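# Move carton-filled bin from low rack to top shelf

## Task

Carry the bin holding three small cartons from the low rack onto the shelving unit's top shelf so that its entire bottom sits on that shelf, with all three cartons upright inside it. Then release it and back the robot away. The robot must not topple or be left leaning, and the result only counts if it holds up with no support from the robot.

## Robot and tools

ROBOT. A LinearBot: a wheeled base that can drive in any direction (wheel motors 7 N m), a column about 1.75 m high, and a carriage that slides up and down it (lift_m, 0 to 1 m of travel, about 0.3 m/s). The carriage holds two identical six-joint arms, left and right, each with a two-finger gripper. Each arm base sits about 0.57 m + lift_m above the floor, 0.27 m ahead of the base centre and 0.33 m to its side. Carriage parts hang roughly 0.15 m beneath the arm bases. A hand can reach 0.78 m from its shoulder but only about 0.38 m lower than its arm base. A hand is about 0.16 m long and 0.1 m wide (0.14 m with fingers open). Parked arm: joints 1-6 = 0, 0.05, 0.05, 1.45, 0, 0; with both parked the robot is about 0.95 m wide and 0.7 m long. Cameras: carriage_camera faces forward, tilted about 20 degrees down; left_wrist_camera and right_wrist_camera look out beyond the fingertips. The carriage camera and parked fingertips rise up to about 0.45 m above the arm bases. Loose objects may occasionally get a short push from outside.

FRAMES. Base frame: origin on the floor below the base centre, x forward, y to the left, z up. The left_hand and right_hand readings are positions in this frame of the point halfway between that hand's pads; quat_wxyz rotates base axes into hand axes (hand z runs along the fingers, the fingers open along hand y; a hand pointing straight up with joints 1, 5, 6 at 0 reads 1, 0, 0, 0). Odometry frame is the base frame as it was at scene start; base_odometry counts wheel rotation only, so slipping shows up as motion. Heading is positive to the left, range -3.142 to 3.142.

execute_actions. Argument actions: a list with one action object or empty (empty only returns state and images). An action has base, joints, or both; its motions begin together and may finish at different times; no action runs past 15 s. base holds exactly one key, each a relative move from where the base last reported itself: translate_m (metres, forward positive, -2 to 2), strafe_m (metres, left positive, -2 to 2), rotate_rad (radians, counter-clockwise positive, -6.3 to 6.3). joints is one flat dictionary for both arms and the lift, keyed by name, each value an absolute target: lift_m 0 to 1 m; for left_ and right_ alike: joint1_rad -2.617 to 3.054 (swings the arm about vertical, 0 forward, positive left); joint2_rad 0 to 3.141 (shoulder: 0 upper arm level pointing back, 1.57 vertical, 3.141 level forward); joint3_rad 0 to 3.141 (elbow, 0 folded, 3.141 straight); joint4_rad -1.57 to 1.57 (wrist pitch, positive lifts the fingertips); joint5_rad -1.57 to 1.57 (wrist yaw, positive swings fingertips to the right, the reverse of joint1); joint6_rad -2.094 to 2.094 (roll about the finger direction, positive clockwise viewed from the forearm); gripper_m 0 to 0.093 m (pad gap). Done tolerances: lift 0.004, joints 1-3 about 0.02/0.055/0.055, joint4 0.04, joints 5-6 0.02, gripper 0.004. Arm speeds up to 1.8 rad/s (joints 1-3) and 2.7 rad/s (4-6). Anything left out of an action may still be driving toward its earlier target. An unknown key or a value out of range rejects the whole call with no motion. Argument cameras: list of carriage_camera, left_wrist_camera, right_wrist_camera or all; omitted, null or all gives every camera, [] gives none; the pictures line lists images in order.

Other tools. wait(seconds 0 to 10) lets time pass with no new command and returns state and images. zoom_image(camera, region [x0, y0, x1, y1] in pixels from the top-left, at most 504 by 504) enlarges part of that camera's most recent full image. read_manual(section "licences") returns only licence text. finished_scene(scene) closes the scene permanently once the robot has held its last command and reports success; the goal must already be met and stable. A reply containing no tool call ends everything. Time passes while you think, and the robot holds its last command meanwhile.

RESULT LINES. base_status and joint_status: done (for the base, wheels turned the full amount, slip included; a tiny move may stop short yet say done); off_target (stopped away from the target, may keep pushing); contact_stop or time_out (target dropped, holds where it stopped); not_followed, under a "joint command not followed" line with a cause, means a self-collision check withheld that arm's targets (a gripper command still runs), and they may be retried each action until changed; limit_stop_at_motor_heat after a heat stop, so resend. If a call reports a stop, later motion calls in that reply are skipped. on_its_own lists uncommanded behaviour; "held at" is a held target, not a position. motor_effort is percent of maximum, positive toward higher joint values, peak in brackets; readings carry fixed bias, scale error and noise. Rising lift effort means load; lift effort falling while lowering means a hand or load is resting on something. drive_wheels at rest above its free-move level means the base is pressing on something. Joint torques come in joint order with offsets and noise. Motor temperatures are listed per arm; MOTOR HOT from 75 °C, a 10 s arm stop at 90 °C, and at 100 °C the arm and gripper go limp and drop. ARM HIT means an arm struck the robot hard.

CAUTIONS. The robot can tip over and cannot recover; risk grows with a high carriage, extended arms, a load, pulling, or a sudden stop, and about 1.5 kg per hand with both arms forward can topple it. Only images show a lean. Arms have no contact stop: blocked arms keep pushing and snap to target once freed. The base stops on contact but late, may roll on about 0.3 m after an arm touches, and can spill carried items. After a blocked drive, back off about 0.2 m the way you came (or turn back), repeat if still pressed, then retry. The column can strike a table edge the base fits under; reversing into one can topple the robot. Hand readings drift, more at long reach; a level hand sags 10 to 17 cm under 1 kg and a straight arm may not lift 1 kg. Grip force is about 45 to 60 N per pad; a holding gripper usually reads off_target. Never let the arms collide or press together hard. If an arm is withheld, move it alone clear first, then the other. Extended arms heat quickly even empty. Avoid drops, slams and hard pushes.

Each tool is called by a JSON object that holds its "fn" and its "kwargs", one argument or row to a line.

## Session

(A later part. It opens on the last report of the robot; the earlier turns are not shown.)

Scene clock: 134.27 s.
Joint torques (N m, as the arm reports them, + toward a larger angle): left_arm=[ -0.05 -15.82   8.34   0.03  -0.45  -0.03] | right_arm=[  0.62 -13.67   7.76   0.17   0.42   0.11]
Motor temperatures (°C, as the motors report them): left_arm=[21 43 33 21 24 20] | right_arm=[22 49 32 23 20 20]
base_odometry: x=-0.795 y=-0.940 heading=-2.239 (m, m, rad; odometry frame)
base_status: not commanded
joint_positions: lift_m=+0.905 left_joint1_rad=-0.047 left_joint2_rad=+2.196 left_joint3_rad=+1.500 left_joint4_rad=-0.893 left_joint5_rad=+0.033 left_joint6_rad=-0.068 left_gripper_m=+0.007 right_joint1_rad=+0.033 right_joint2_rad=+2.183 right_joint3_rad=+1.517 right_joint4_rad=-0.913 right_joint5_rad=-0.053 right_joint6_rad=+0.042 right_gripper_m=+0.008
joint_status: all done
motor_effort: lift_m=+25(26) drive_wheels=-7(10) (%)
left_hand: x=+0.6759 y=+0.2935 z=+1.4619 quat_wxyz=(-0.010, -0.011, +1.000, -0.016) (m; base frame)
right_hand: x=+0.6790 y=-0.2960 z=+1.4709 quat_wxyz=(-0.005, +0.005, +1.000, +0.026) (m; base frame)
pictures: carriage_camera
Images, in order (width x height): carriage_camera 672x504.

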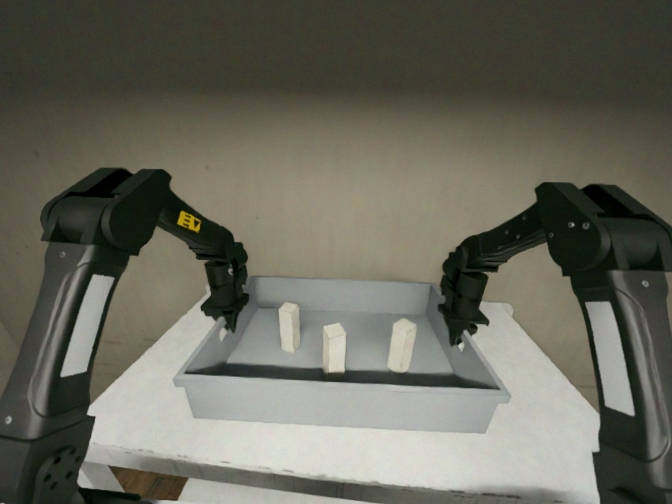

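{"fn": "execute_actions", "kwargs": {
  "actions": [
    {"joints": {"lift_m": 0.89}}
  ],
  "cameras": []
}}

{"fn": "execute_actions", "kwargs": {
  "actions": [
    {"joints": {"lift_m": 0.878}}
  ],
  "cameras": []
}}

Scene clock: 137.23 s.
Joint torques (N m, as the arm reports them, + toward a larger angle): left_arm=[ -0.16 -15.7    8.32   0.05  -0.46  -0.02] | right_arm=[  0.58 -13.54   7.64   0.17   0.41   0.09]
Motor temperatures (°C, as the motors report them): left_arm=[21 44 33 21 24 20] | right_arm=[22 50 32 23 20 20]
base_odometry: x=-0.795 y=-0.940 heading=-2.239 (m, m, rad; odometry frame)
base_status: not commanded
joint_positions: lift_m=+0.890 left_joint1_rad=-0.047 left_joint2_rad=+2.196 left_joint3_rad=+1.500 left_joint4_rad=-0.895 left_joint5_rad=+0.033 left_joint6_rad=-0.068 left_gripper_m=+0.007 right_joint1_rad=+0.033 right_joint2_rad=+2.183 right_joint3_rad=+1.517 right_joint4_rad=-0.915 right_joint5_rad=-0.053 right_joint6_rad=+0.042 right_gripper_m=+0.008
joint_status: all done
motor_effort: lift_m=+25(23) drive_wheels=+9(11) (%)
left_hand: x=+0.6756 y=+0.2935 z=+1.4469 quat_wxyz=(-0.011, -0.011, +1.000, -0.016) (m; base frame)
right_hand: x=+0.6786 y=-0.2960 z=+1.4559 quat_wxyz=(-0.006, +0.005, +1.000, +0.026) (m; base frame)
pictures: none
No camera images: the call's "cameras" was empty. Leave "cameras" out to get every camera's image.

Scene clock: 137.90 s.
Joint torques (N m, as the arm reports them, + toward a larger angle): left_arm=[ -0.07 -15.23   8.42   0.    -0.42   0.01] | right_arm=[  0.71 -13.48   7.71   0.08   0.44   0.09]
Motor temperatures (°C, as the motors report them): left_arm=[21 44 34 21 24 20] | right_arm=[22 50 32 23 20 20]
base_odometry: x=-0.795 y=-0.940 heading=-2.239 (m, m, rad; odometry frame)
base_status: not commanded
joint_positions: lift_m=+0.878 left_joint1_rad=-0.047 left_joint2_rad=+2.190 left_joint3_rad=+1.500 left_joint4_rad=-0.888 left_joint5_rad=+0.031 left_joint6_rad=-0.069 left_gripper_m=+0.007 right_joint1_rad=+0.032 right_joint2_rad=+2.180 right_joint3_rad=+1.517 right_joint4_rad=-0.906 right_joint5_rad=-0.055 right_joint6_rad=+0.042 right_gripper_m=+0.008
joint_status: all done
motor_effort: lift_m=+24(25) drive_wheels=-7(10) (%)
left_hand: x=+0.6783 y=+0.2940 z=+1.4375 quat_wxyz=(-0.004, -0.011, +1.000, -0.015) (m; base frame)
right_hand: x=+0.6814 y=-0.2957 z=+1.4453 quat_wxyz=(+0.000, +0.005, +1.000, +0.027) (m; base frame)
pictures: none
No camera images: the call's "cameras" was empty. Leave "cameras" out to get every camera's image.

{"fn": "execute_actions", "kwargs": {
  "actions": [
    {"joints": {"lift_m": 0.862}}
  ],
  "cameras": []
}}

{"fn": "execute_actions", "kwargs": {
  "actions": [
    {"joints": {"left_gripper_m": 0.07, "right_gripper_m": 0.07}}
  ],
  "cameras": []
}}

{"fn": "execute_actions", "kwargs": {
  "actions": [
    {"joints": {"lift_m": 1.0}}
  ],
  "cameras": ["carriage_camera"]
}}

Scene clock: 143.43 s.
Joint torques (N m, as the arm reports them, + toward a larger angle): left_arm=[ -0.1  -12.98   7.14   0.51  -0.39   0.  ] | right_arm=[  0.71 -11.64   6.9    0.44   0.44   0.1 ]
Motor temperatures (°C, as the motors report them): left_arm=[21 45 34 21 24 20] | right_arm=[22 51 33 23 21 20]
base_odometry: x=-0.795 y=-0.940 heading=-2.239 (m, m, rad; odometry frame)
base_status: not commanded
joint_positions: lift_m=+0.862 left_joint1_rad=-0.047 left_joint2_rad=+2.164 left_joint3_rad=+1.519 left_joint4_rad=-0.929 left_joint5_rad=+0.029 left_joint6_rad=-0.069 left_gripper_m=+0.007 right_joint1_rad=+0.032 right_joint2_rad=+2.157 right_joint3_rad=+1.531 right_joint4_rad=-0.937 right_joint5_rad=-0.057 right_joint6_rad=+0.041 right_gripper_m=+0.008
joint_status: all done
motor_effort: lift_m=+21(20) drive_wheels=-7(7) (%)
left_hand: x=+0.6781 y=+0.2943 z=+1.4357 quat_wxyz=(-0.003, -0.011, +1.000, -0.014) (m; base frame)
right_hand: x=+0.6813 y=-0.2954 z=+1.4416 quat_wxyz=(+0.003, +0.004, +1.000, +0.028) (m; base frame)
pictures: none
No camera images: the call's "cameras" was empty. Leave "cameras" out to get every camera's image.

Scene clock: 144.10 s.
Joint torques (N m, as the arm reports them, + toward a larger angle): left_arm=[ -0.15 -12.87   7.11   0.48  -0.21   0.01] | right_arm=[  0.49 -11.61   6.94   0.32   0.01   0.07]
Motor temperatures (°C, as the motors report them): left_arm=[21 45 34 21 24 20] | right_arm=[22 51 33 23 20 20]
base_odometry: x=-0.795 y=-0.940 heading=-2.239 (m, m, rad; odometry frame)
base_status: not commanded
joint_positions: lift_m=+0.862 left_joint1_rad=-0.047 left_joint2_rad=+2.164 left_joint3_rad=+1.519 left_joint4_rad=-0.928 left_joint5_rad=+0.008 left_joint6_rad=-0.069 left_gripper_m=+0.070 right_joint1_rad=+0.033 right_joint2_rad=+2.157 right_joint3_rad=+1.531 right_joint4_rad=-0.925 right_joint5_rad=-0.013 right_joint6_rad=+0.045 right_gripper_m=+0.070
joint_status: all done
motor_effort: lift_m=+21(21) drive_wheels=-7(7) (%)
left_hand: x=+0.6785 y=+0.2979 z=+1.4356 quat_wxyz=(-0.001, -0.011, +1.000, -0.004) (m; base frame)
right_hand: x=+0.6845 y=-0.3022 z=+1.4413 quat_wxyz=(+0.010, +0.006, +1.000, +0.007) (m; base frame)
pictures: none
No camera images: the call's "cameras" was empty. Leave "cameras" out to get every camera's image.

Scene clock: 145.20 s.
Joint torques (N m, as the arm reports them, + toward a larger angle): left_arm=[ -0.17 -12.4    7.23   0.48  -0.21   0.01] | right_arm=[  0.54 -11.06   6.89   0.33   0.03   0.07]
Motor temperatures (°C, as the motors report them): left_arm=[21 45 34 21 24 20] | right_arm=[22 51 33 23 20 20]
base_odometry: x=-0.795 y=-0.940 heading=-2.239 (m, m, rad; odometry frame)
base_status: not commanded
joint_positions: lift_m=+1.000 left_joint1_rad=-0.047 left_joint2_rad=+2.157 left_joint3_rad=+1.519 left_joint4_rad=-0.923 left_joint5_rad=+0.007 left_joint6_rad=-0.069 left_gripper_m=+0.070 right_joint1_rad=+0.033 right_joint2_rad=+2.149 right_joint3_rad=+1.531 right_joint4_rad=-0.918 right_joint5_rad=-0.012 right_joint6_rad=+0.045 right_gripper_m=+0.070
joint_status: all done
motor_effort: lift_m=+26(33) drive_wheels=+9(7) (%)
left_hand: x=+0.6805 y=+0.2979 z=+1.5758 quat_wxyz=(+0.004, -0.011, +1.000, -0.004) (m; base frame)
right_hand: x=+0.6871 y=-0.3023 z=+1.5818 quat_wxyz=(+0.017, +0.006, +1.000, +0.007) (m; base frame)
pictures: carriage_camera
Images, in order (width x height): carriage_camera 672x504.

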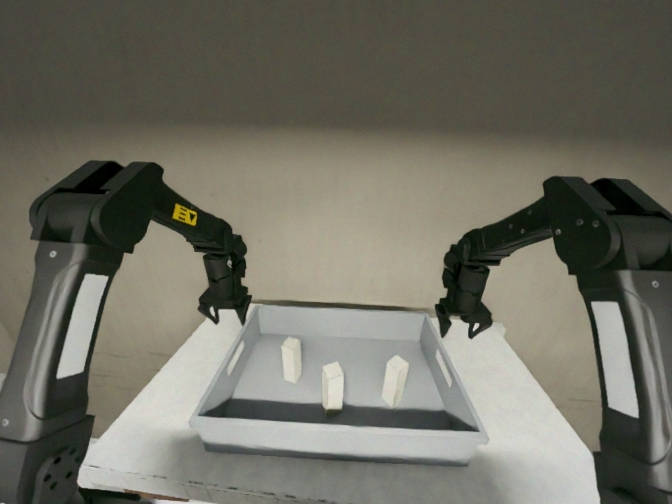

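{"fn": "execute_actions", "kwargs": {
  "actions": [
    {"base": {"translate_m": -0.5}, "joints": {"left_joint1_rad": 0, "left_joint2_rad": 0.05, "left_joint3_rad": 0.05, "left_joint4_rad": 1.45, "left_joint6_rad": 0, "right_joint1_rad": 0, "right_joint2_rad": 0.05, "right_joint3_rad": 0.05, "right_joint4_rad": 1.45, "right_joint6_rad": 0}}
  ],
  "cameras": ["carriage_camera"]
}}

Scene clock: 151.20 s.
Joint torques (N m, as the arm reports them, + toward a larger angle): left_arm=[ 0.22  4.37  3.4  -0.49 -0.19  0.06] | right_arm=[ 0.24  3.45  4.29 -0.43 -0.01  0.  ]
Motor temperatures (°C, as the motors report them): left_arm=[21 44 34 21 24 20] | right_arm=[22 51 33 24 20 20]
base_odometry: x=-0.485 y=-0.548 heading=-2.239 (m, m, rad; odometry frame)
base_status: done
joint_positions: lift_m=+1.000 left_joint1_rad=+0.001 left_joint2_rad=+0.054 left_joint3_rad=+0.073 left_joint4_rad=+1.460 left_joint5_rad=+0.004 left_joint6_rad=-0.005 left_gripper_m=+0.070 right_joint1_rad=-0.001 right_joint2_rad=+0.060 right_joint3_rad=+0.070 right_joint4_rad=+1.458 right_joint5_rad=-0.009 right_joint6_rad=+0.002 right_gripper_m=+0.070
joint_status: all done
motor_effort: lift_m=+26(26) drive_wheels=+0(20) (%)
left_hand: x=+0.3029 y=+0.3174 z=+2.0233 quat_wxyz=(+0.999, +0.002, +0.046, -0.002) (m; base frame)
right_hand: x=+0.3065 y=-0.3165 z=+2.0224 quat_wxyz=(+0.999, -0.004, +0.052, +0.001) (m; base frame)
pictures: carriage_camera
Images, in order (width x height): carriage_camera 672x504.

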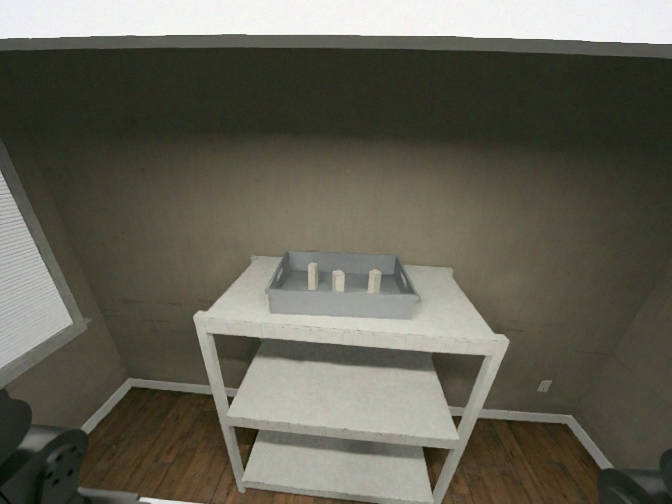

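The bin is fully on the top shelf with all three cartons upright, and the robot has moved clear.

{"fn": "finished_scene", "kwargs": {
  "scene": 2
}}

The scene is finished: the task was done.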